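## Task

On the top surface of the desk beside arm1, build a three-high stack, listed bottom to top: the small red wooden block, then the long cardboard box, then the small sealed carton. Each of the three must lie on one of its long faces, sit about centred over the item beneath it, and not overhang any edge of the desktop. All other objects must finish resting directly on the same piece of furniture they start on. The attempt fails if any object that came off a furniture top is lying on the floor without a gripper holding it. It also fails if any object ever ends up inside or beneath a piece of furniture, even while gripped. The stack has to stand by itself, since anything a robot is still supporting does not count. At the end, open the grippers and move the arms away.

## Robot and tools

ROBOTS AND CAMERAS
There are three identical i2rt Big YAM arms named arm1, arm2 and arm3. Each has six revolute joints, a two-finger parallel gripper and a wrist camera (arm1_cam_wrist, arm2_cam_wrist, arm3_cam_wrist). Two fixed cameras, room_a and room_b, watch the room. Every image is 672x504 pixels. The hand can reach roughly 1.0 m out from the vertical axis of joint 1. The arms move independently and never wait for one another. Loose objects can occasionally get a brief push from outside.

FRAMES
There is one shared scene frame with its origin on the floor and +z pointing up. The point "hand" lies midway between the two fingertips. The hand's z axis runs along the fingers, and its y axis is the direction in which the fingers open and close. The position of each robot's foot is never printed. With joints 1 and 6 at 0 and the hand held level and pointing forward, the wrist camera sits above the hand and looks toward the fingertips.

execute_actions
Argument "actions" is a list holding either zero or one action object. An action object has an optional key per arm ("arm1", "arm2", "arm3"). Each arm key maps to {"joints": {...}}, a dictionary of absolute targets keyed by joint name. These are positions to go to, not offsets. The keys and their ranges are:
- joint1_rad: -2.879 to 2.879 rad. Rotates the whole arm about its foot, with positive being counter-clockwise seen from above. At 0 the arm extends the way the foot faces.
- joint2_rad: 0 to 3.141 rad. Shoulder. At 0 the upper arm points back, about level, and larger values lift it up and then over to the front.
- joint3_rad: 0 to 3.019 rad. Elbow. At 0 the forearm is folded against the upper arm, and larger values open it.
- joint4_rad: -1.692 to 1.57 rad. Hand pitch, with positive tilting the fingers up.
- joint5_rad: -1.57 to 1.57 rad. Sideways hand swing, with positive toward the arm's right.
- joint6_rad: -2.094 to 2.094 rad. Hand roll, with positive clockwise when viewed from behind the hand.
- gripper_m: 0 to 0.093 m. The gap between the fingertips. Each finger pad squeezes with at most about 50 to 62 N.
A joint counts as done within about ±0.045, 0.14, 0.09, 0.055, 0.03 and 0.035 rad for joints 1 to 6, and ±0.003 m for the gripper. All motions in one action start together but may end at different times. Joints run at different speeds, so the path between postures can sweep wide. A single action runs for no more than 15 s. Any joint or arm you omit keeps its previous target and may still be pushing. An unknown key or an out-of-range number rejects the whole call, and nothing moves. Optional "cameras" is a list of camera names or "all". Omitting it, passing null or passing ["all"] returns every image, while [] returns none. An empty actions list only reports state and images.

RESULTS
Each robot reports joint_positions, joint torques and a joint_status giving how each commanded motion ended. The "pictures" line lists the order of the images. Torques are the raw drive output. They are noisy and carry a per-unit offset and scale, and they are not zero in free air. Status words include "off_target" (stopped short and may still be pushing), "contact_stop" and "time_out". After either of the last two the joint holds where it stopped, but a timed-out joint may keep a target a little beyond its position and go on pushing. "joint command not followed", usually with a "cause:" line, means a self- or arm-to-arm collision check blocked that arm's joint targets and marked them "not_followed", though the gripper target still ran. Blocked targets may be retried later on their own. on_its_own lists things the call did not command, and its "held at" shows a held target, not a position. To relieve a joint that is pushing, send it its reported position. Tiny target changes may not move a joint at all. MOTOR HOT appears at 85 °C. At 100 °C an OVER-TEMPERATURE FAULT drops the whole arm, and its joints read "limit_stop_at_motor_heat", in which case you resend the targets. If any call reports a stop, later motion calls in the same reply are skipped.

OTHER TOOLS
- wait: seconds, from 0 to 10. Nothing new is commanded, and it returns state and images.
- zoom_image: camera (one of the five names) and region [x0, y0, x1, y1] in pixels from the top-left corner, at most 504x504. It only works on cameras whose full image came back in the latest result.
- read_manual: section "licences" returns licence text only.
- finished_scene: scene is the current scene's number. It ends the scene for good, and its result gives the next task.

CAUTIONS
The arms never stop on contact and can push very hard, so squeezing or pressing for long can overheat motors. Two arms pressing hard on each other ends the run, and a hard collision may too. The collision check can react too late, and it ignores fingers, gripper housings and wrist cameras. Held loads make joints sag. Avoid dropping, slamming or knocking objects, never let one end up on the floor, inside furniture or under it, and open the gripper and retreat before ending the scene.

Each tool is called after "Call:" as name([rows], argument=value, ...), one row to a line, values as JSON.

## Session

Call:
execute_actions(actions=[])

Scene clock: 0.00 s.
Joint torques (N m, as the arm reports them, + toward a larger angle): no reading
Motor temperatures (°C, as the motors report them): arm1=[25 26 24 27 24 26] | arm2=[26 25 27 27 25 27] | arm3=[25 26 23 26 27 26]
arm1.joint_positions: joint1_rad=+0.793 joint2_rad=+0.555 joint3_rad=+1.316 joint4_rad=-1.264 joint5_rad=-0.175 joint6_rad=-0.457 gripper_m=+0.095
arm1.joint_status: not commanded
arm1.hand: x=-0.5444 y=+0.6172 z=+1.3503 quat_wxyz=(-0.247, -0.549, -0.663, +0.445) (m; scene frame)
arm2.joint_positions: joint1_rad=+0.783 joint2_rad=+0.398 joint3_rad=+1.402 joint4_rad=-1.605 joint5_rad=+0.001 joint6_rad=+0.249 gripper_m=+0.094
arm2.joint_status: not commanded
arm2.hand: x=-0.1518 y=-0.0325 z=+1.4257 quat_wxyz=(-0.319, -0.773, -0.428, +0.343) (m; scene frame)
arm3.joint_positions: joint1_rad=+0.335 joint2_rad=+0.623 joint3_rad=+1.524 joint4_rad=-1.335 joint5_rad=-0.020 joint6_rad=-0.217 gripper_m=+0.094
arm3.joint_status: not commanded
arm3.hand: x=+0.7419 y=-0.7333 z=+1.4504 quat_wxyz=(-0.497, +0.465, -0.706, -0.197) (m; scene frame)
pictures: arm1_cam_wrist, arm2_cam_wrist, arm3_cam_wrist, room_a, room_b
Images, in order (width x height): arm1_cam_wrist 672x504, arm2_cam_wrist 672x504, arm3_cam_wrist 672x504, room_a 672x504, room_b 672x504.

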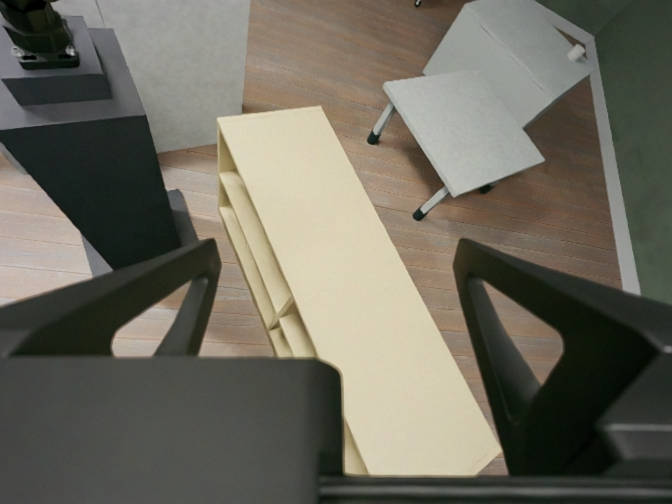

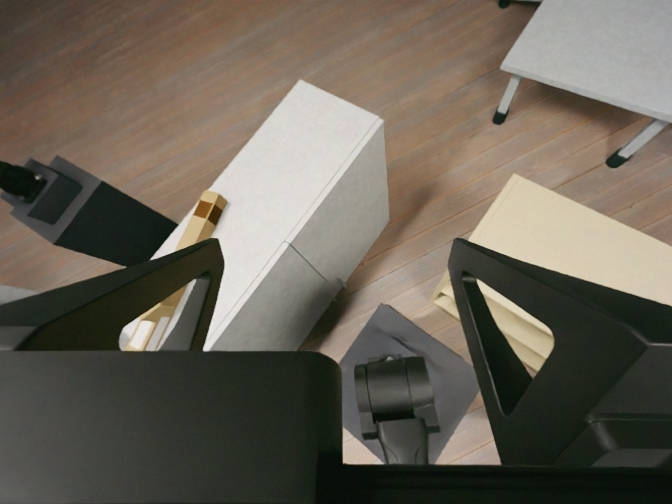

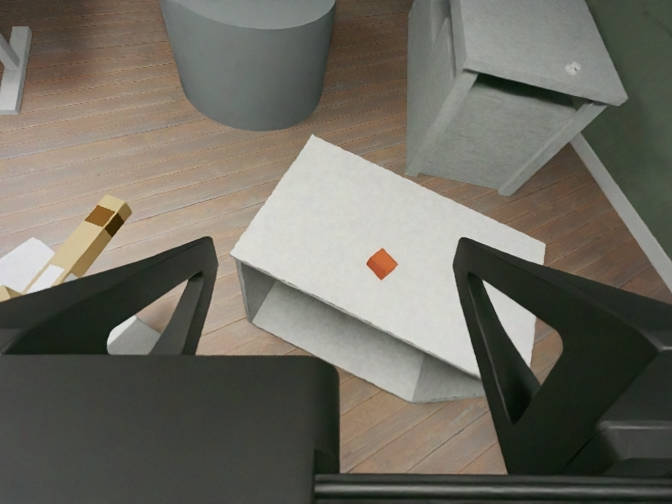

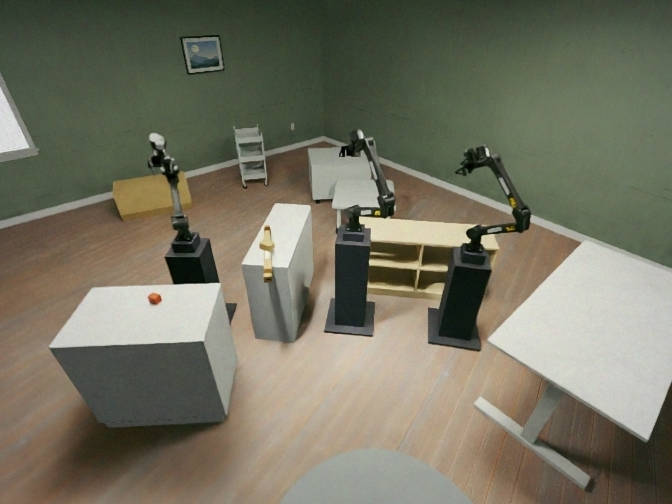

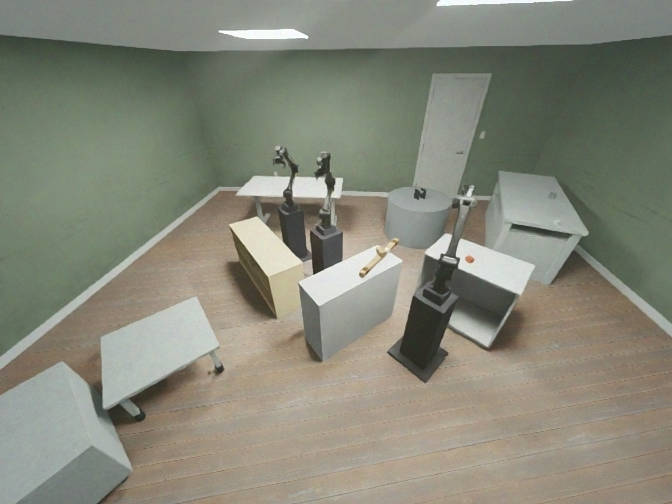

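Call:
zoom_image(camera="room_a", region=[100, 180, 340, 360])

Call:
zoom_image(camera="room_b", region=[220, 160, 500, 340])

Call:
execute_actions([
  {"arm3":{"joints":{"joint1_rad":0.25,"joint2_rad":1.3,"joint3_rad":1.3,"joint4_rad":-1.2,"joint5_rad":0,"joint6_rad":0}},"arm2":{"joints":{"joint1_rad":1.75,"joint2_rad":1.0,"joint3_rad":1.2,"joint4_rad":-1.2,"joint6_rad":0}}},
])

Region (100, 180, 340, 360) of room_a's 672x504 image, scaled by 2.100, with more detail than that image has; it fills the top 378 rows of this view, and the rest is white.

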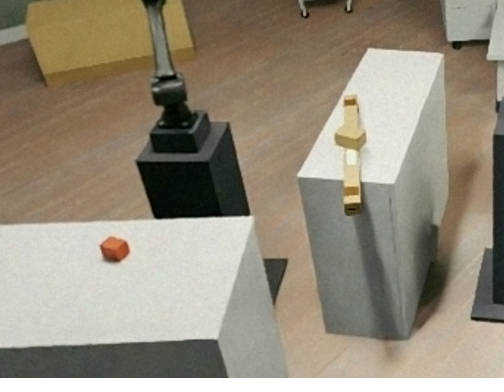

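Region (220, 160, 500, 340) of room_b's 672x504 image, scaled by 1.800, with more detail than that image has; it fills the top 324 rows of this view, and the rest is white.

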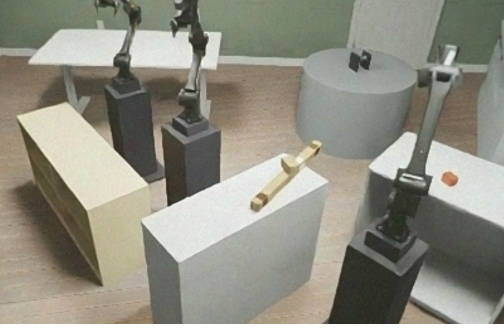

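Scene clock: 8.03 s.
Joint torques (N m, as the arm reports them, + toward a larger angle): arm1=[ 0.66  3.87  9.01  1.96 -0.08 -0.01] | arm2=[ 0.49 -5.41  9.98  2.28 -0.04 -0.03] | arm3=[ -0.43 -10.48   9.24   1.31   0.1    0.18]
Motor temperatures (°C, as the motors report them): arm1=[25 26 26 27 24 26] | arm2=[26 25 29 27 25 27] | arm3=[25 26 24 26 27 26]
arm1.joint_positions: joint1_rad=+0.793 joint2_rad=+0.555 joint3_rad=+1.316 joint4_rad=-1.264 joint5_rad=-0.175 joint6_rad=-0.457 gripper_m=+0.095
arm1.joint_status: not commanded
arm1.hand: x=-0.5444 y=+0.6172 z=+1.3503 quat_wxyz=(-0.247, -0.549, -0.663, +0.445) (m; scene frame)
arm2.joint_positions: joint1_rad=+1.749 joint2_rad=+1.004 joint3_rad=+1.199 joint4_rad=-1.218 joint5_rad=+0.001 joint6_rad=+0.014 gripper_m=+0.094
arm2.joint_status: all done
arm2.hand: x=+0.1104 y=-0.2324 z=+1.2520 quat_wxyz=(-0.241, -0.432, -0.861, +0.120) (m; scene frame)
arm3.joint_positions: joint1_rad=+0.261 joint2_rad=+1.314 joint3_rad=+1.284 joint4_rad=-1.207 joint5_rad=-0.002 joint6_rad=-0.012 gripper_m=+0.094
arm3.joint_status: all done
arm3.hand: x=+0.9100 y=-0.5647 z=+1.1161 quat_wxyz=(-0.147, +0.418, -0.894, -0.069) (m; scene frame)
pictures: arm1_cam_wrist, arm2_cam_wrist, arm3_cam_wrist, room_a, room_b
Images, in order (width x height): arm1_cam_wrist 672x504, arm2_cam_wrist 672x504, arm3_cam_wrist 672x504, room_a 672x504, room_b 672x504.

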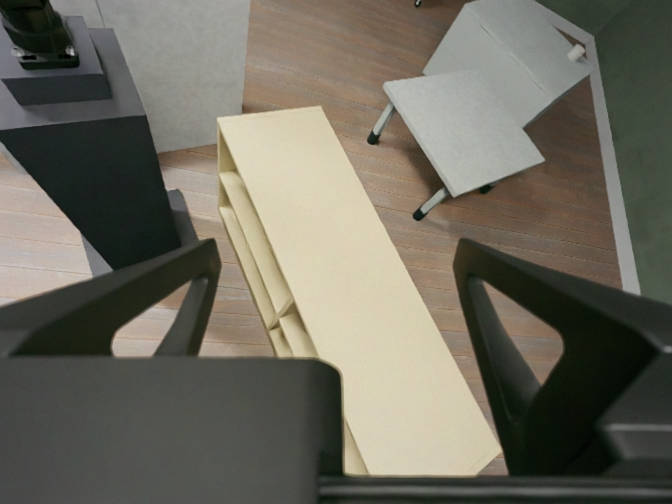

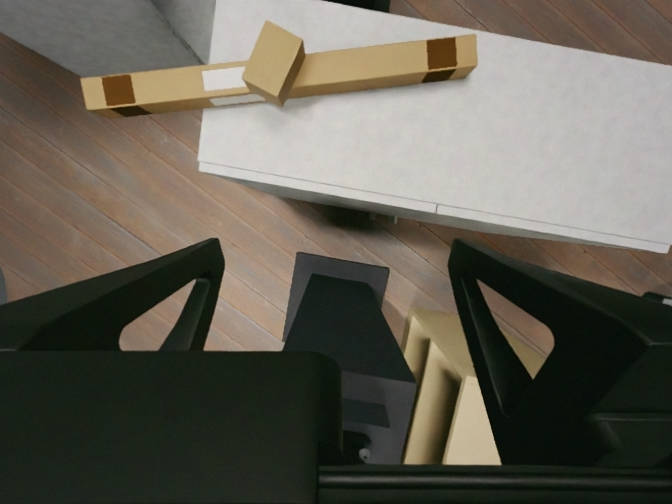

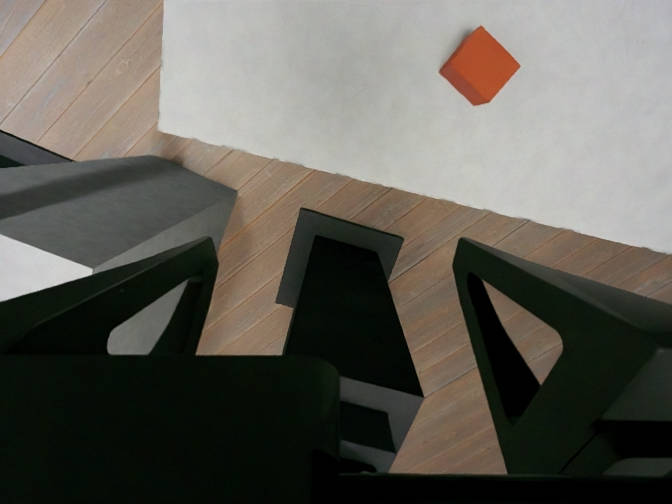

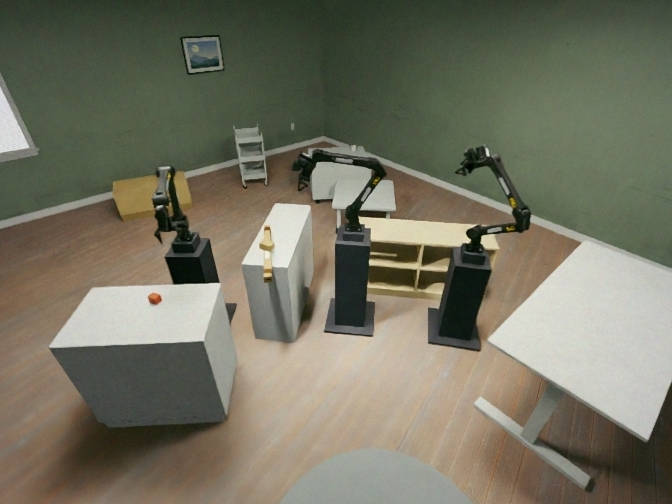

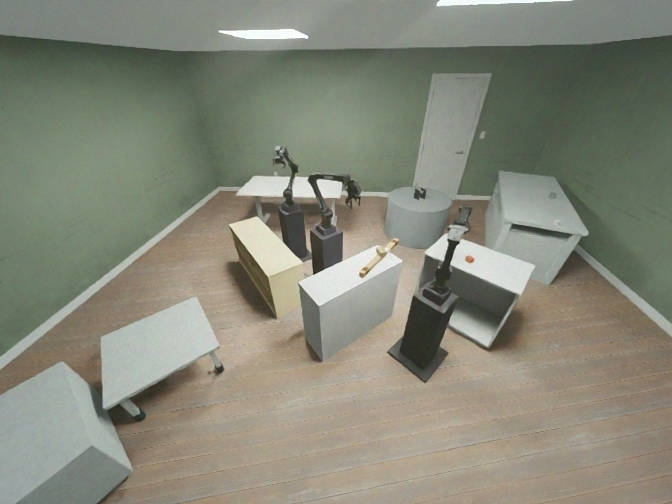

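Call:
execute_actions([
  {"arm3":{"joints":{"joint1_rad":-0.035,"joint2_rad":2.0,"joint3_rad":1.63,"joint4_rad":-1.18}},"arm2":{"joints":{"joint1_rad":1.895,"joint2_rad":1.95,"joint3_rad":1.72,"joint4_rad":-1.32}},"arm1":{"joints":{"joint1_rad":-1.6,"joint2_rad":1.0,"joint3_rad":1.2,"joint4_rad":-1.1,"joint5_rad":0,"joint6_rad":0}}},
])

Scene clock: 16.17 s.
Joint torques (N m, as the arm reports them, + toward a larger angle): arm1=[ 0.82 -4.82  9.28  1.89 -0.03  0.03] | arm2=[  0.18 -18.86  12.12  -0.27  -0.02  -0.01] | arm3=[  1.4  -18.45   8.62   0.12   0.01   0.19]
Motor temperatures (°C, as the motors report them): arm1=[25 26 27 27 24 26] | arm2=[26 25 30 27 25 27] | arm3=[25 26 25 26 27 26]
arm1.joint_positions: joint1_rad=-1.600 joint2_rad=+1.008 joint3_rad=+1.197 joint4_rad=-1.112 joint5_rad=+0.001 joint6_rad=-0.007 gripper_m=+0.095
arm1.joint_status: all done
arm1.hand: x=-0.6340 y=+1.2133 z=+1.1852 quat_wxyz=(+0.183, -0.782, +0.532, +0.267) (m; scene frame)
arm2.joint_positions: joint1_rad=+1.899 joint2_rad=+1.953 joint3_rad=+1.681 joint4_rad=-1.308 joint5_rad=+0.001 joint6_rad=+0.014 gripper_m=+0.094
arm2.joint_status: all done
arm2.hand: x=+0.3050 y=-0.3428 z=+1.0089 quat_wxyz=(+0.007, -0.380, -0.925, +0.001) (m; scene frame)
arm3.joint_positions: joint1_rad=-0.047 joint2_rad=+2.014 joint3_rad=+1.607 joint4_rad=-1.179 joint5_rad=+0.001 joint6_rad=-0.010 gripper_m=+0.094
arm3.joint_status: all done
arm3.hand: x=+1.1175 y=-0.5990 z=+0.8908 quat_wxyz=(+0.011, +0.279, -0.960, +0.004) (m; scene frame)
pictures: arm1_cam_wrist, arm2_cam_wrist, arm3_cam_wrist, room_a, room_b
Images, in order (width x height): arm1_cam_wrist 672x504, arm2_cam_wrist 672x504, arm3_cam_wrist 672x504, room_a 672x504, room_b 672x504.

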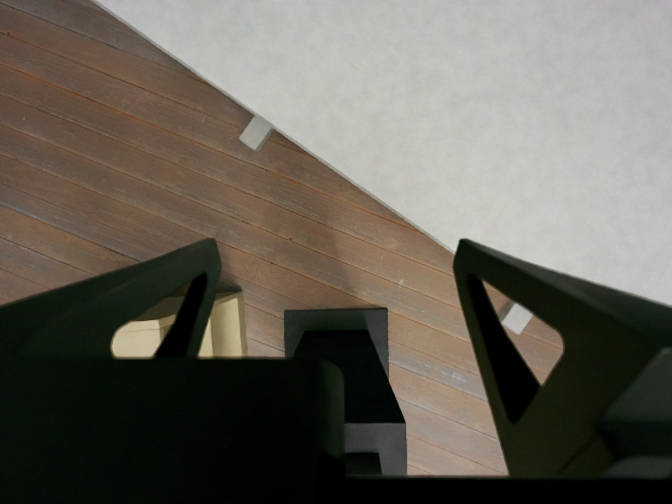

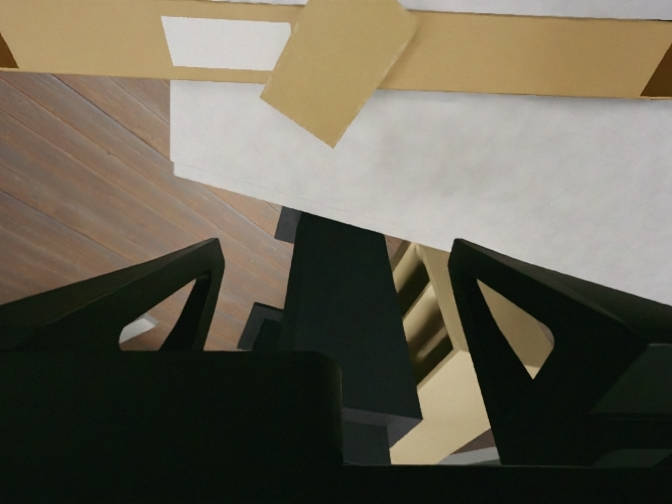

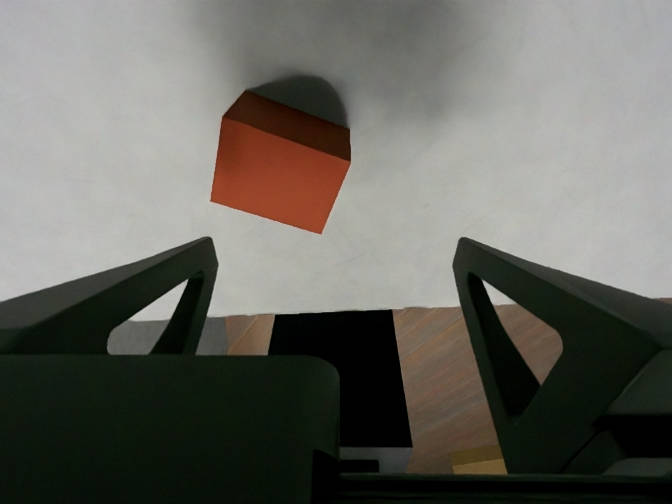

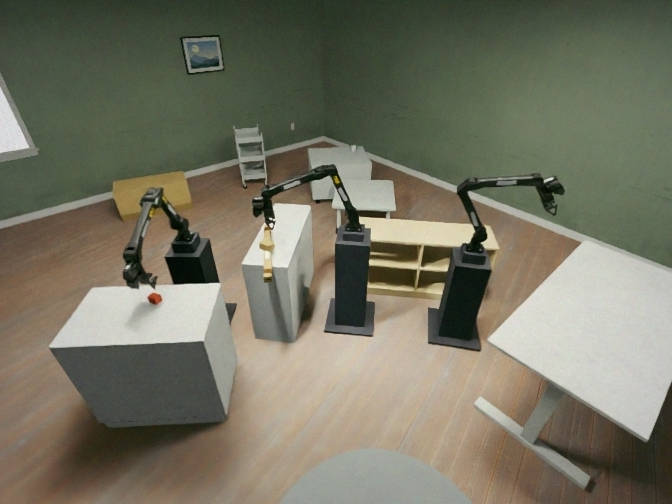

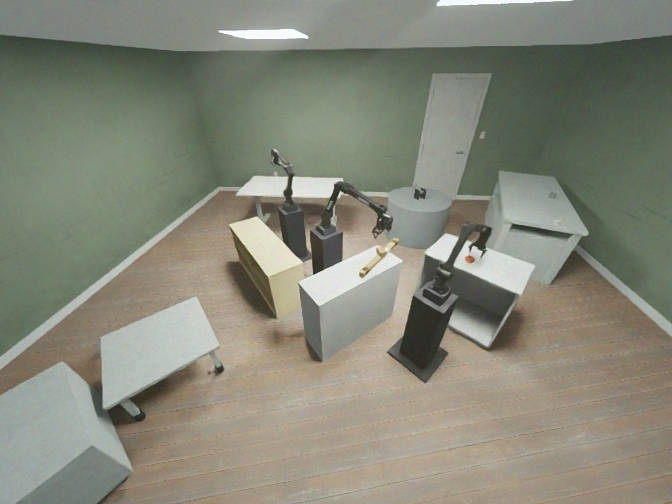

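Call:
execute_actions([
  {"arm3":{"joints":{"joint1_rad":0.005,"joint6_rad":-1.14}},"arm2":{"joints":{"joint2_rad":2.18,"joint3_rad":1.76,"joint4_rad":-1.12,"joint6_rad":0.6}}},
], cameras=["arm2_cam_wrist","arm3_cam_wrist"])

Scene clock: 21.80 s.
Joint torques (N m, as the arm reports them, + toward a larger angle): arm1=[ 0.69 -4.81  9.29  1.89 -0.03  0.03] | arm2=[  0.07 -21.71  10.28   1.01   0.01   0.21] | arm3=[  0.43 -19.36   8.58   0.09  -0.07   0.  ]
Motor temperatures (°C, as the motors report them): arm1=[25 26 28 27 24 26] | arm2=[26 26 31 27 25 27] | arm3=[25 27 26 26 27 26]
arm1.joint_positions: joint1_rad=-1.600 joint2_rad=+1.008 joint3_rad=+1.197 joint4_rad=-1.112 joint5_rad=+0.001 joint6_rad=-0.007 gripper_m=+0.095
arm1.joint_status: not commanded
arm1.hand: x=-0.6340 y=+1.2133 z=+1.1852 quat_wxyz=(+0.183, -0.782, +0.532, +0.267) (m; scene frame)
arm2.joint_positions: joint1_rad=+1.899 joint2_rad=+2.186 joint3_rad=+1.735 joint4_rad=-1.134 joint5_rad=+0.001 joint6_rad=+0.585 gripper_m=+0.094
arm2.joint_status: all done
arm2.hand: x=+0.3364 y=-0.3739 z=+0.8889 quat_wxyz=(+0.008, -0.626, -0.780, +0.002) (m; scene frame)
arm3.joint_positions: joint1_rad=+0.002 joint2_rad=+2.014 joint3_rad=+1.607 joint4_rad=-1.179 joint5_rad=+0.001 joint6_rad=-1.128 gripper_m=+0.094
arm3.joint_status: all done
arm3.hand: x=+1.1015 y=-0.5746 z=+0.8908 quat_wxyz=(+0.012, +0.762, -0.648, -0.003) (m; scene frame)
pictures: arm2_cam_wrist, arm3_cam_wrist
Images, in order (width x height): arm2_cam_wrist 672x504, arm3_cam_wrist 672x504.

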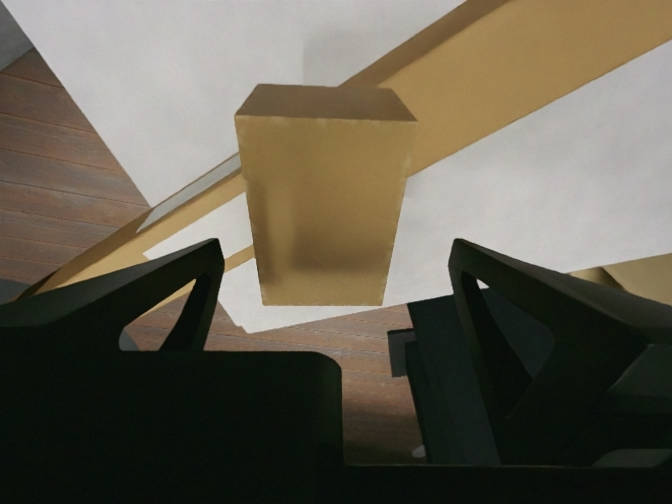

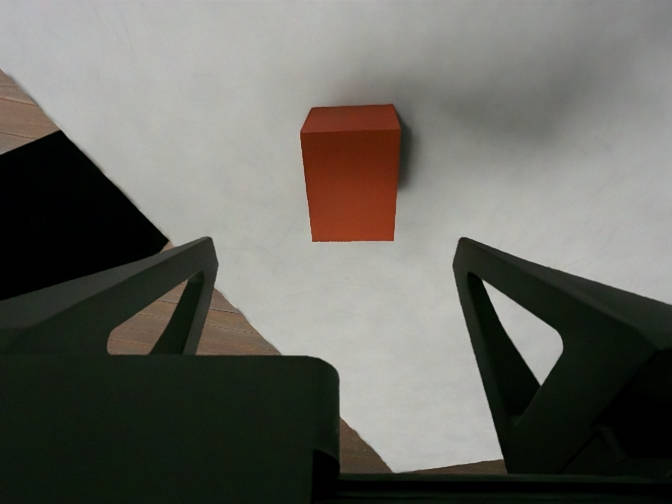

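Call:
execute_actions([
  {"arm3":{"joints":{"joint2_rad":2.085,"joint3_rad":1.55,"joint4_rad":-0.99}},"arm2":{"joints":{"joint2_rad":2.25,"joint4_rad":-1.04}}},
], cameras=["arm2_cam_wrist","arm3_cam_wrist"])

Call:
execute_actions([
  {"arm3":{"joints":{"gripper_m":0.02}},"arm2":{"joints":{"gripper_m":0.04}}},
], cameras=["arm2_cam_wrist","arm3_cam_wrist"])

Scene clock: 25.73 s.
Joint torques (N m, as the arm reports them, + toward a larger angle): arm1=[ 0.67 -4.81  9.28  1.89 -0.03  0.03] | arm2=[  0.11 -20.91  10.08   1.06   0.03   0.23] | arm3=[  1.04 -17.86   6.78   0.66  -0.08  -0.04]
Motor temperatures (°C, as the motors report them): arm1=[25 26 28 27 24 26] | arm2=[26 26 31 27 25 27] | arm3=[25 27 26 26 27 26]
arm1.joint_positions: joint1_rad=-1.600 joint2_rad=+1.008 joint3_rad=+1.197 joint4_rad=-1.112 joint5_rad=+0.001 joint6_rad=-0.007 gripper_m=+0.095
arm1.joint_status: not commanded
arm1.hand: x=-0.6340 y=+1.2133 z=+1.1852 quat_wxyz=(+0.183, -0.782, +0.532, +0.267) (m; scene frame)
arm2.joint_positions: joint1_rad=+1.899 joint2_rad=+2.244 joint3_rad=+1.735 joint4_rad=-1.054 joint5_rad=+0.001 joint6_rad=+0.585 gripper_m=+0.094
arm2.joint_status: all done
arm2.hand: x=+0.3435 y=-0.3811 z=+0.8527 quat_wxyz=(-0.002, -0.626, -0.780, +0.003) (m; scene frame)
arm3.joint_positions: joint1_rad=+0.002 joint2_rad=+2.081 joint3_rad=+1.548 joint4_rad=-0.999 joint5_rad=+0.001 joint6_rad=-1.129 gripper_m=+0.094
arm3.joint_status: all done
arm3.hand: x=+1.1108 y=-0.5682 z=+0.8324 quat_wxyz=(-0.014, +0.762, -0.648, +0.004) (m; scene frame)
pictures: arm2_cam_wrist, arm3_cam_wrist
Images, in order (width x height): arm2_cam_wrist 672x504, arm3_cam_wrist 672x504.

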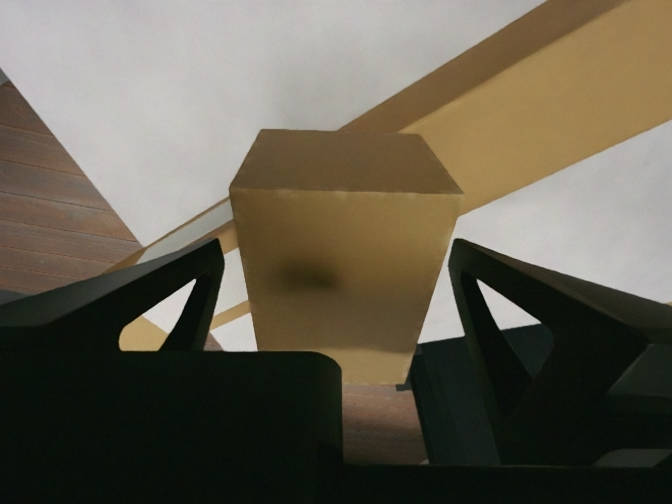

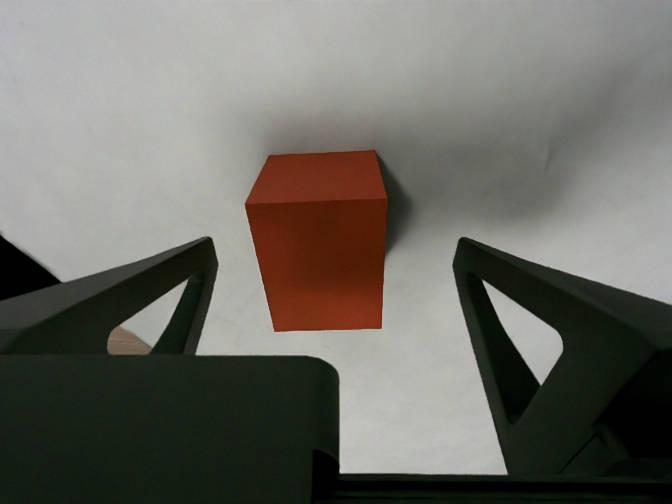

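Scene clock: 26.40 s.
Joint torques (N m, as the arm reports them, + toward a larger angle): arm1=[ 0.68 -4.8   9.29  1.9  -0.03  0.03] | arm2=[  0.5  -20.77  10.05   0.97   0.05   0.2 ] | arm3=[  0.63 -18.01   6.79   0.65  -0.07  -0.04]
Motor temperatures (°C, as the motors report them): arm1=[25 26 28 27 24 26] | arm2=[26 26 31 27 25 27] | arm3=[25 27 26 26 27 26]
arm1.joint_positions: joint1_rad=-1.600 joint2_rad=+1.008 joint3_rad=+1.197 joint4_rad=-1.112 joint5_rad=+0.001 joint6_rad=-0.007 gripper_m=+0.095
arm1.joint_status: not commanded
arm1.hand: x=-0.6340 y=+1.2133 z=+1.1852 quat_wxyz=(+0.183, -0.782, +0.532, +0.267) (m; scene frame)
arm2.joint_positions: joint1_rad=+1.899 joint2_rad=+2.244 joint3_rad=+1.735 joint4_rad=-1.053 joint5_rad=+0.001 joint6_rad=+0.586 gripper_m=+0.059
arm2.joint_status: gripper_m off_target (ended at +0.059, target +0.040)
arm2.hand: x=+0.3437 y=-0.3812 z=+0.8527 quat_wxyz=(-0.003, -0.626, -0.780, +0.003) (m; scene frame)
arm3.joint_positions: joint1_rad=+0.002 joint2_rad=+2.081 joint3_rad=+1.548 joint4_rad=-0.998 joint5_rad=+0.001 joint6_rad=-1.129 gripper_m=+0.044
arm3.joint_status: gripper_m off_target (ended at +0.044, target +0.020)
arm3.hand: x=+1.1110 y=-0.5681 z=+0.8324 quat_wxyz=(-0.015, +0.762, -0.647, +0.004) (m; scene frame)
pictures: arm2_cam_wrist, arm3_cam_wrist
Images, in order (width x height): arm2_cam_wrist 672x504, arm3_cam_wrist 672x504.

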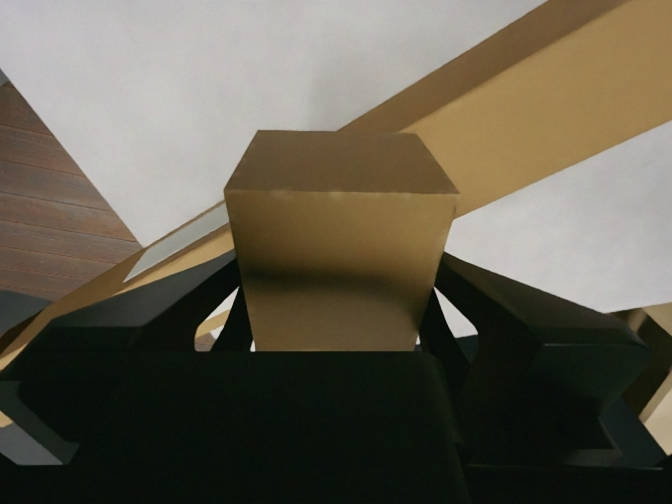

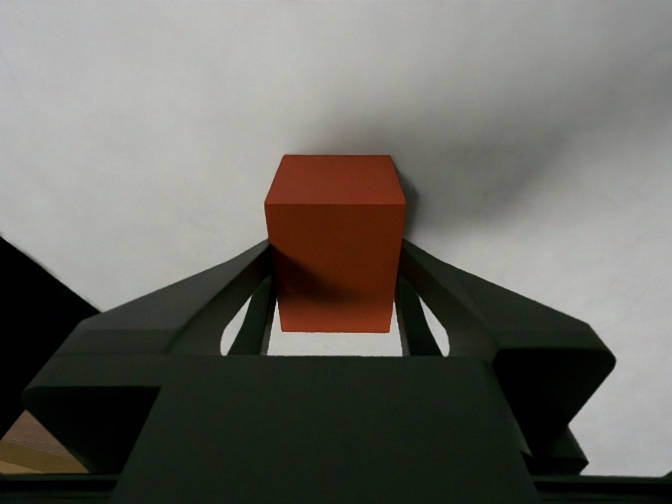

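Call:
execute_actions([
  {"arm3":{"joints":{"gripper_m":0.07}},"arm2":{"joints":{"joint2_rad":1.8,"joint4_rad":-1.4}}},
], cameras=[])

Call:
execute_actions([
  {"arm3":{"joints":{"joint2_rad":2.112}},"arm2":{"joints":{"joint1_rad":-0.4,"joint2_rad":1.6,"joint3_rad":1.4,"joint4_rad":-1.0,"joint6_rad":0}}},
])

Scene clock: 30.27 s.
Joint torques (N m, as the arm reports them, + toward a larger angle): arm1=[ 0.66 -4.83  9.28  1.9  -0.03  0.03] | arm2=[ -0.13 -18.62  10.99  -0.07   0.     0.18] | arm3=[  0.7  -18.04   6.58   0.6   -0.06  -0.05]
Motor temperatures (°C, as the motors report them): arm1=[25 26 29 27 24 26] | arm2=[26 27 31 27 25 27] | arm3=[25 27 26 26 27 26]
arm1.joint_positions: joint1_rad=-1.600 joint2_rad=+1.008 joint3_rad=+1.197 joint4_rad=-1.112 joint5_rad=+0.001 joint6_rad=-0.007 gripper_m=+0.095
arm1.joint_status: not commanded
arm1.hand: x=-0.6340 y=+1.2133 z=+1.1852 quat_wxyz=(+0.183, -0.782, +0.532, +0.267) (m; scene frame)
arm2.joint_positions: joint1_rad=+1.899 joint2_rad=+1.812 joint3_rad=+1.741 joint4_rad=-1.388 joint5_rad=+0.001 joint6_rad=+0.586 gripper_m=+0.059
arm2.joint_status: all done
arm2.hand: x=+0.3021 y=-0.3394 z=+1.1117 quat_wxyz=(-0.055, -0.625, -0.779, +0.008) (m; scene frame)
arm3.joint_positions: joint1_rad=+0.002 joint2_rad=+2.081 joint3_rad=+1.548 joint4_rad=-0.998 joint5_rad=+0.001 joint6_rad=-1.129 gripper_m=+0.070
arm3.joint_status: all done
arm3.hand: x=+1.1110 y=-0.5681 z=+0.8324 quat_wxyz=(-0.015, +0.762, -0.647, +0.004) (m; scene frame)
pictures: none
No camera images: the call's "cameras" was empty. Leave "cameras" out to get every camera's image.

Scene clock: 32.53 s.
Joint torques (N m, as the arm reports them, + toward a larger angle): arm1=[ 0.68 -4.82  9.29  1.89 -0.03  0.03] | arm2=[  0.96 -15.6    8.58   1.52  -0.1   -0.03] | arm3=[  0.62 -16.27   6.74   0.63  -0.06  -0.03]
Motor temperatures (°C, as the motors report them): arm1=[25 26 29 27 24 26] | arm2=[26 27 31 27 25 27] | arm3=[25 27 26 26 27 26]
arm1.joint_positions: joint1_rad=-1.600 joint2_rad=+1.008 joint3_rad=+1.197 joint4_rad=-1.112 joint5_rad=+0.001 joint6_rad=-0.007 gripper_m=+0.095
arm1.joint_status: not commanded
arm1.hand: x=-0.6340 y=+1.2133 z=+1.1852 quat_wxyz=(+0.183, -0.782, +0.532, +0.267) (m; scene frame)
arm2.joint_positions: joint1_rad=-0.408 joint2_rad=+1.618 joint3_rad=+1.410 joint4_rad=-1.008 joint5_rad=+0.003 joint6_rad=+0.014 gripper_m=+0.059
arm2.joint_status: all done
arm2.hand: x=-0.6854 y=+0.0312 z=+1.1014 quat_wxyz=(-0.007, -0.984, -0.026, +0.179) (m; scene frame)
arm3.joint_positions: joint1_rad=+0.002 joint2_rad=+2.086 joint3_rad=+1.548 joint4_rad=-0.998 joint5_rad=+0.001 joint6_rad=-1.129 gripper_m=+0.070
arm3.joint_status: all done
arm3.hand: x=+1.1104 y=-0.5685 z=+0.8295 quat_wxyz=(-0.012, +0.762, -0.647, +0.004) (m; scene frame)
pictures: arm1_cam_wrist, arm2_cam_wrist, arm3_cam_wrist, room_a, room_b
Images, in order (width x height): arm1_cam_wrist 672x504, arm2_cam_wrist 672x504, arm3_cam_wrist 672x504, room_a 672x504, room_b 672x504.

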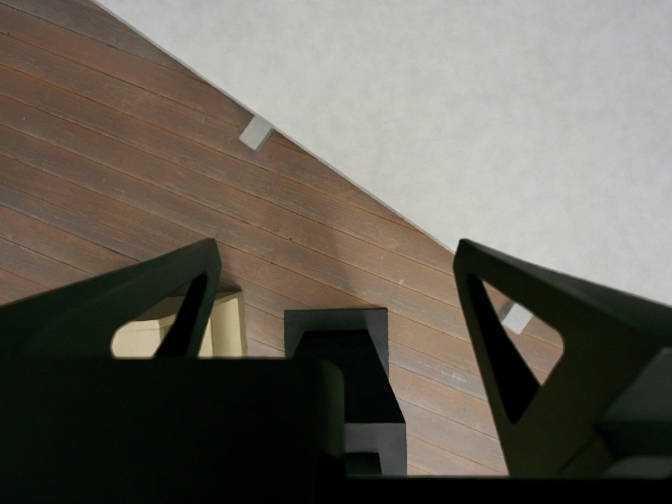

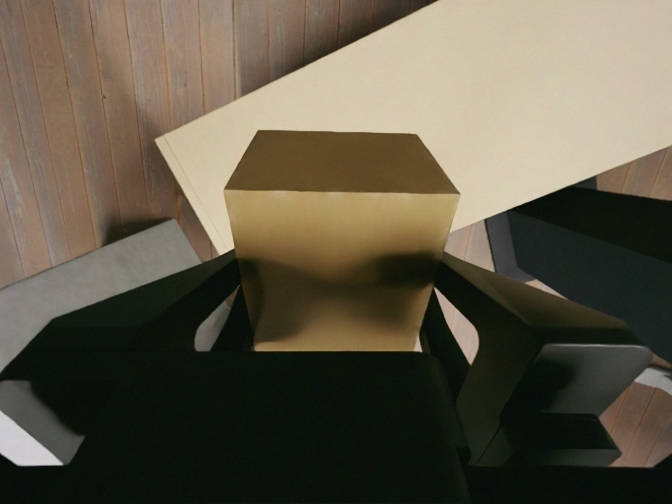

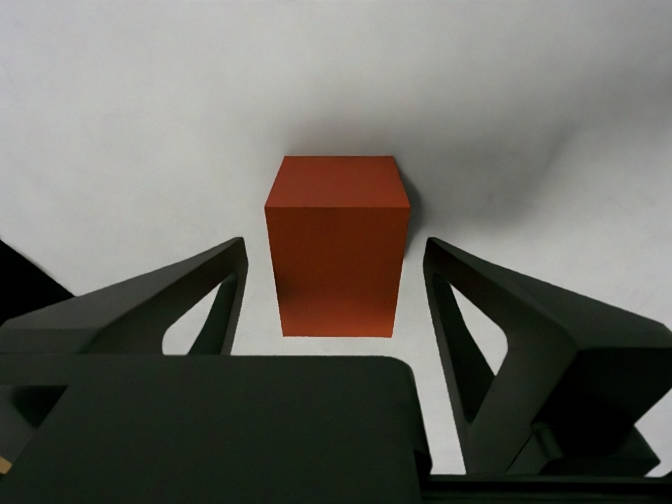

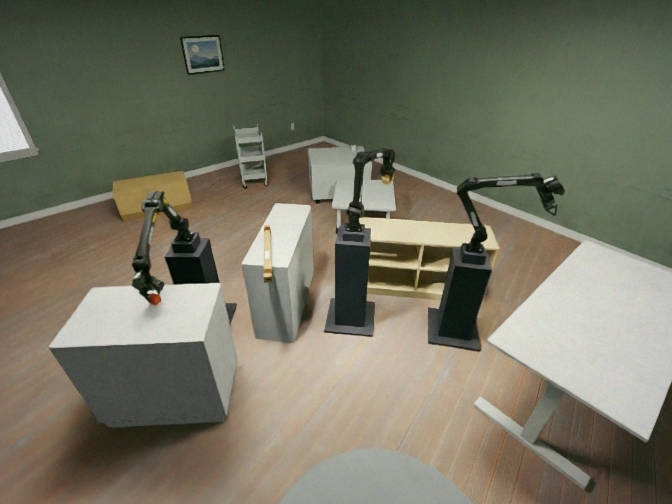

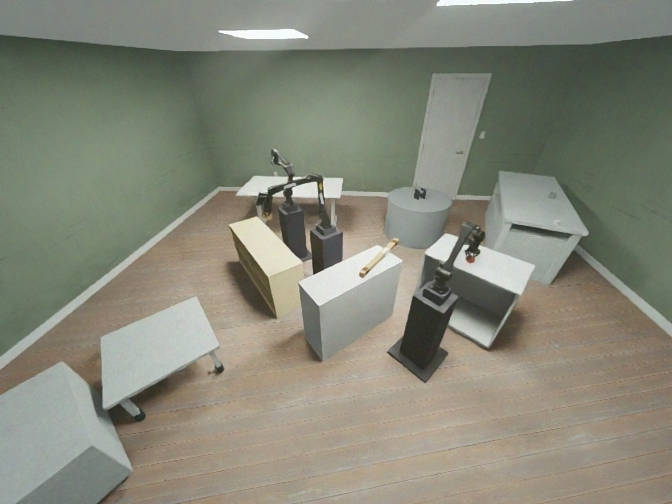

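Call:
execute_actions([
  {"arm3":{"joints":{"joint2_rad":2.135}},"arm2":{"joints":{"joint1_rad":-0.72,"joint2_rad":2.79,"joint3_rad":2.23,"joint4_rad":-0.99}}},
], cameras=["arm2_cam_wrist","arm3_cam_wrist","room_a"])

Call:
zoom_image(camera="room_a", region=[330, 150, 530, 300])

Scene clock: 38.40 s.
Joint torques (N m, as the arm reports them, + toward a larger angle): arm1=[ 0.68 -4.83  9.29  1.89 -0.03  0.03] | arm2=[ -0.01 -23.85  11.51   0.44  -0.13   0.  ] | arm3=[  1.04 -16.98   6.6    0.6   -0.06  -0.03]
Motor temperatures (°C, as the motors report them): arm1=[25 26 29 27 24 26] | arm2=[26 27 31 27 25 27] | arm3=[25 27 26 26 27 26]
arm1.joint_positions: joint1_rad=-1.600 joint2_rad=+1.008 joint3_rad=+1.197 joint4_rad=-1.112 joint5_rad=+0.001 joint6_rad=-0.007 gripper_m=+0.095
arm1.joint_status: not commanded
arm1.hand: x=-0.6340 y=+1.2133 z=+1.1852 quat_wxyz=(+0.183, -0.782, +0.532, +0.267) (m; scene frame)
arm2.joint_positions: joint1_rad=-0.716 joint2_rad=+2.780 joint3_rad=+2.183 joint4_rad=-0.997 joint5_rad=+0.003 joint6_rad=+0.012 gripper_m=+0.059
arm2.joint_status: all done
arm2.hand: x=-0.8119 y=+0.2377 z=+0.6458 quat_wxyz=(-0.001, -0.992, +0.126, -0.009) (m; scene frame)
arm3.joint_positions: joint1_rad=+0.002 joint2_rad=+2.116 joint3_rad=+1.548 joint4_rad=-0.998 joint5_rad=+0.001 joint6_rad=-1.129 gripper_m=+0.070
arm3.joint_status: all done
arm3.hand: x=+1.1064 y=-0.5712 z=+0.8120 quat_wxyz=(+0.002, +0.762, -0.647, +0.000) (m; scene frame)
pictures: arm2_cam_wrist, arm3_cam_wrist, room_a
Images, in order (width x height): arm2_cam_wrist 672x504, arm3_cam_wrist 672x504, room_a 672x504.

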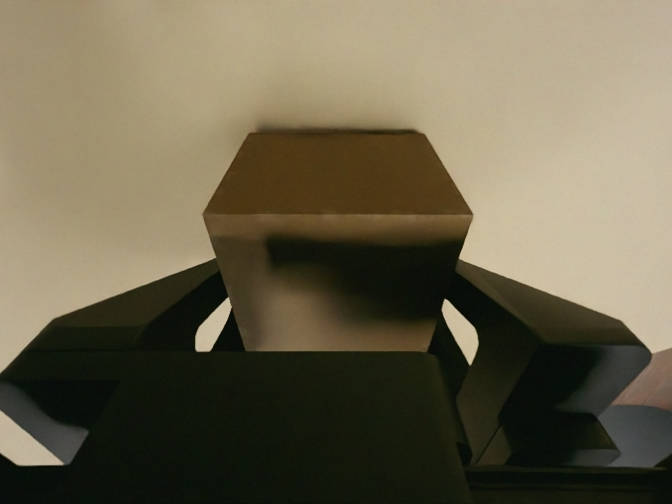

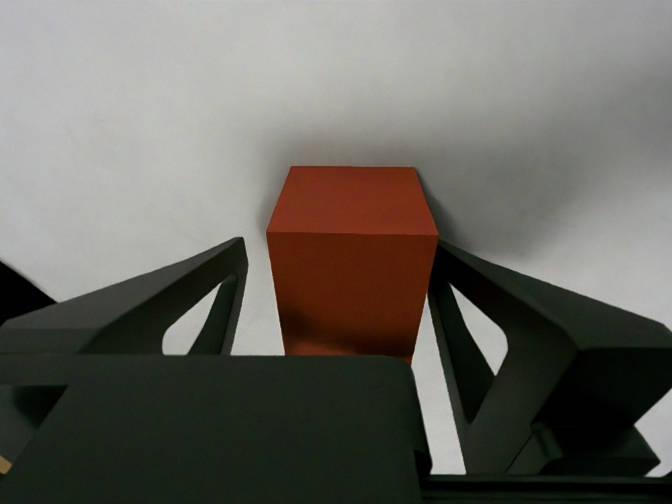

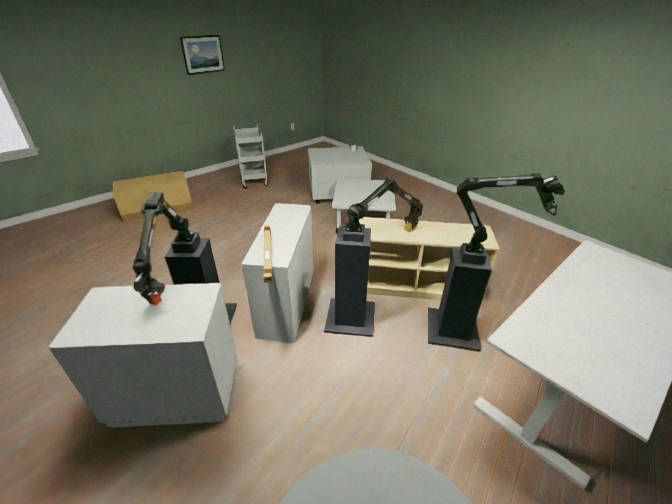

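Region (330, 150, 530, 300) of room_a's 672x504 image, scaled by 2.520, with more detail than that image has; it fills the top 378 rows of this view, and the rest is white.

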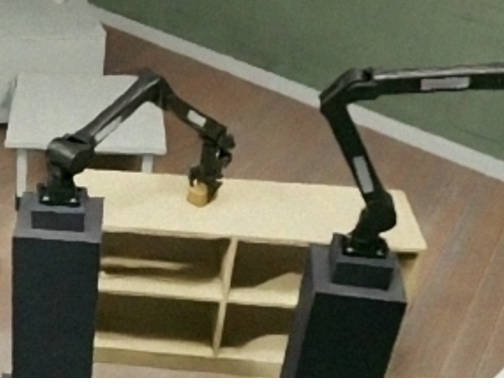

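Call:
execute_actions([
  {"arm3":{"joints":{"gripper_m":0.025}},"arm2":{"joints":{"gripper_m":0.093}}},
], cameras=[])

Call:
execute_actions([
  {"arm3":{"joints":{"joint2_rad":1.8,"joint4_rad":-1.3}},"arm2":{"joints":{"joint2_rad":2.2,"joint4_rad":-1.5}}},
], cameras=[])

Call:
execute_actions([
  {"arm3":{"joints":{"joint1_rad":2.1,"joint2_rad":2.1,"joint3_rad":2.06,"joint4_rad":-1.3,"joint6_rad":0}},"arm2":{"joints":{"joint1_rad":0.4,"joint2_rad":1.0,"joint3_rad":1.2,"joint4_rad":-1.2}},"arm1":{"joints":{"joint1_rad":0.7}}},
])

Scene clock: 42.57 s.
Joint torques (N m, as the arm reports them, + toward a larger angle): arm1=[ 0.65 -4.82  9.28  1.89 -0.03  0.03] | arm2=[  0.34 -23.53  11.54   0.7   -0.1    0.  ] | arm3=[  0.56 -16.8    6.6    0.45  -0.05  -0.02]
Motor temperatures (°C, as the motors report them): arm1=[25 26 29 27 24 26] | arm2=[26 27 32 27 25 27] | arm3=[25 27 26 26 27 26]
arm1.joint_positions: joint1_rad=-1.600 joint2_rad=+1.008 joint3_rad=+1.197 joint4_rad=-1.112 joint5_rad=+0.001 joint6_rad=-0.007 gripper_m=+0.095
arm1.joint_status: not commanded
arm1.hand: x=-0.6340 y=+1.2133 z=+1.1852 quat_wxyz=(+0.183, -0.782, +0.532, +0.267) (m; scene frame)
arm2.joint_positions: joint1_rad=-0.716 joint2_rad=+2.780 joint3_rad=+2.183 joint4_rad=-0.997 joint5_rad=+0.003 joint6_rad=+0.012 gripper_m=+0.093
arm2.joint_status: all done
arm2.hand: x=-0.8119 y=+0.2377 z=+0.6458 quat_wxyz=(-0.001, -0.992, +0.126, -0.009) (m; scene frame)
arm3.joint_positions: joint1_rad=+0.002 joint2_rad=+2.116 joint3_rad=+1.548 joint4_rad=-0.997 joint5_rad=+0.001 joint6_rad=-1.130 gripper_m=+0.044
arm3.joint_status: gripper_m off_target (ended at +0.044, target +0.025)
arm3.hand: x=+1.1067 y=-0.5711 z=+0.8120 quat_wxyz=(+0.002, +0.762, -0.647, +0.000) (m; scene frame)
pictures: none
No camera images: the call's "cameras" was empty. Leave "cameras" out to get every camera's image.

Scene clock: 44.40 s.
Joint torques (N m, as the arm reports them, + toward a larger angle): arm1=[ 0.69 -4.82  9.29  1.89 -0.03  0.03] | arm2=[ -0.11 -23.89   9.22  -0.21  -0.11   0.01] | arm3=[  0.68 -15.05   8.42  -0.06  -0.07  -0.01]
Motor temperatures (°C, as the motors report them): arm1=[25 26 30 27 24 26] | arm2=[26 27 32 27 25 27] | arm3=[25 28 26 26 27 26]
arm1.joint_positions: joint1_rad=-1.600 joint2_rad=+1.008 joint3_rad=+1.197 joint4_rad=-1.112 joint5_rad=+0.001 joint6_rad=-0.007 gripper_m=+0.095
arm1.joint_status: not commanded
arm1.hand: x=-0.6340 y=+1.2133 z=+1.1852 quat_wxyz=(+0.183, -0.782, +0.532, +0.267) (m; scene frame)
arm2.joint_positions: joint1_rad=-0.716 joint2_rad=+2.210 joint3_rad=+2.232 joint4_rad=-1.487 joint5_rad=+0.003 joint6_rad=+0.012 gripper_m=+0.093
arm2.joint_status: all done
arm2.hand: x=-0.8097 y=+0.2384 z=+1.0631 quat_wxyz=(+0.006, -0.990, +0.126, +0.055) (m; scene frame)
arm3.joint_positions: joint1_rad=+0.002 joint2_rad=+1.794 joint3_rad=+1.535 joint4_rad=-1.293 joint5_rad=+0.001 joint6_rad=-1.130 gripper_m=+0.044
arm3.joint_status: all done
arm3.hand: x=+1.0635 y=-0.6007 z=+0.9861 quat_wxyz=(-0.005, +0.762, -0.647, +0.002) (m; scene frame)
pictures: none
No camera images: the call's "cameras" was empty. Leave "cameras" out to get every camera's image.

Scene clock: 46.70 s.
Joint torques (N m, as the arm reports them, + toward a larger angle): arm1=[ 0.55 -5.1   9.29  1.87  0.    0.02] | arm2=[ 0.56 -4.71  9.05  1.72  0.04 -0.02] | arm3=[ -0.5  -22.74   9.64   0.4    0.09   0.18]
Motor temperatures (°C, as the motors report them): arm1=[25 26 30 27 24 26] | arm2=[26 27 32 27 25 27] | arm3=[25 28 26 26 27 26]
arm1.joint_positions: joint1_rad=+0.700 joint2_rad=+1.008 joint3_rad=+1.197 joint4_rad=-1.112 joint5_rad=+0.000 joint6_rad=-0.006 gripper_m=+0.095
arm1.joint_status: all done
arm1.hand: x=-0.6719 y=+0.4824 z=+1.1783 quat_wxyz=(-0.160, -0.807, -0.500, +0.272) (m; scene frame)
arm2.joint_positions: joint1_rad=+0.399 joint2_rad=+0.994 joint3_rad=+1.212 joint4_rad=-1.202 joint5_rad=-0.001 joint6_rad=+0.010 gripper_m=+0.093
arm2.joint_status: all done
arm2.hand: x=-0.3640 y=-0.2237 z=+1.2665 quat_wxyz=(-0.124, -0.868, -0.401, +0.263) (m; scene frame)
arm3.joint_positions: joint1_rad=+2.111 joint2_rad=+2.130 joint3_rad=+2.037 joint4_rad=-1.293 joint5_rad=-0.002 joint6_rad=-0.012 gripper_m=+0.044
arm3.joint_status: all done
arm3.hand: x=-0.0280 y=-0.6172 z=+0.9911 quat_wxyz=(-0.016, +0.974, -0.206, -0.093) (m; scene frame)
pictures: arm1_cam_wrist, arm2_cam_wrist, arm3_cam_wrist, room_a, room_b
Images, in order (width x height): arm1_cam_wrist 672x504, arm2_cam_wrist 672x504, arm3_cam_wrist 672x504, room_a 672x504, room_b 672x504.

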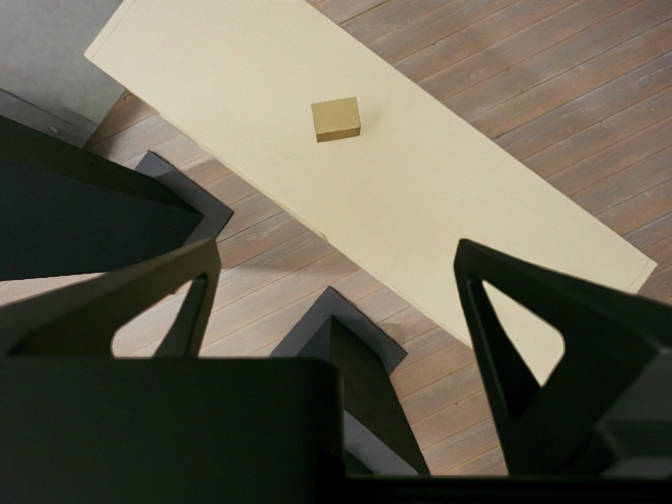

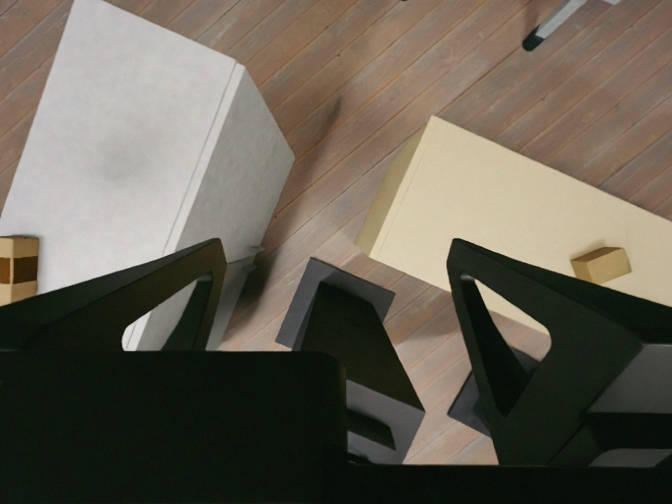

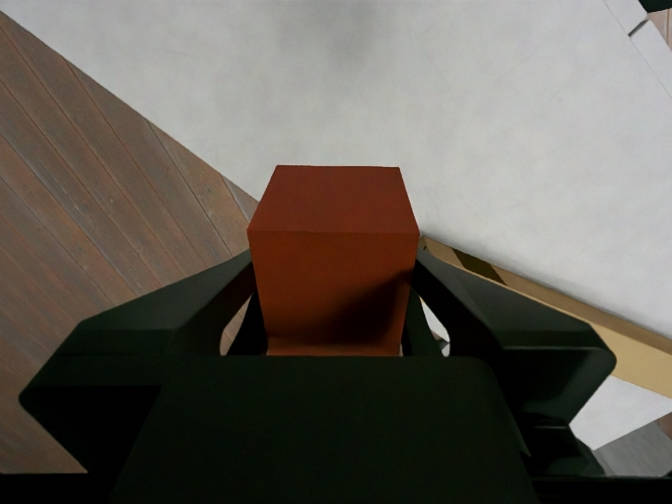

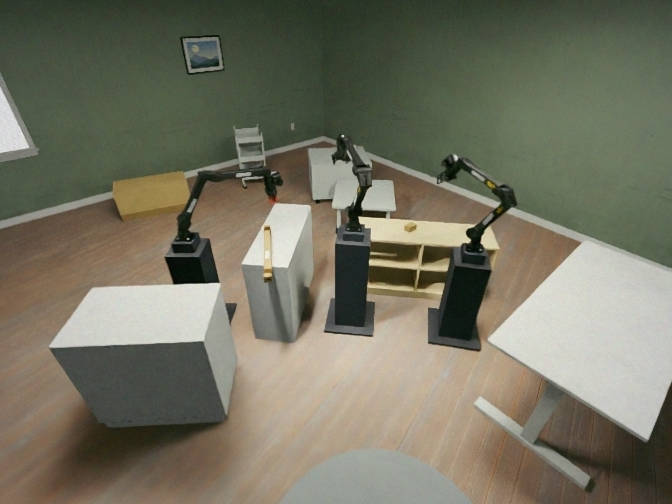

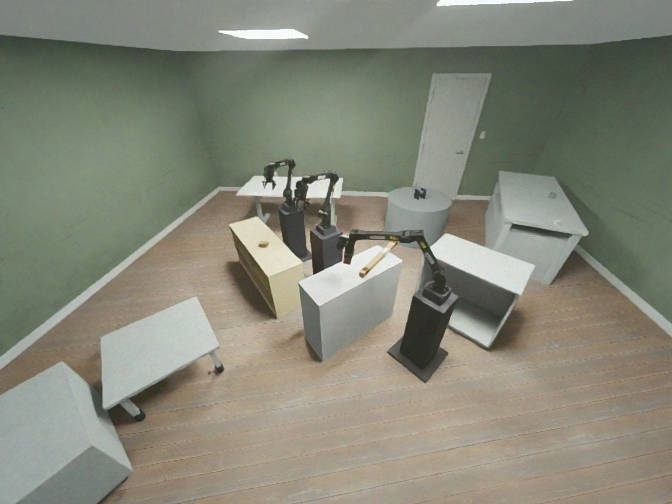

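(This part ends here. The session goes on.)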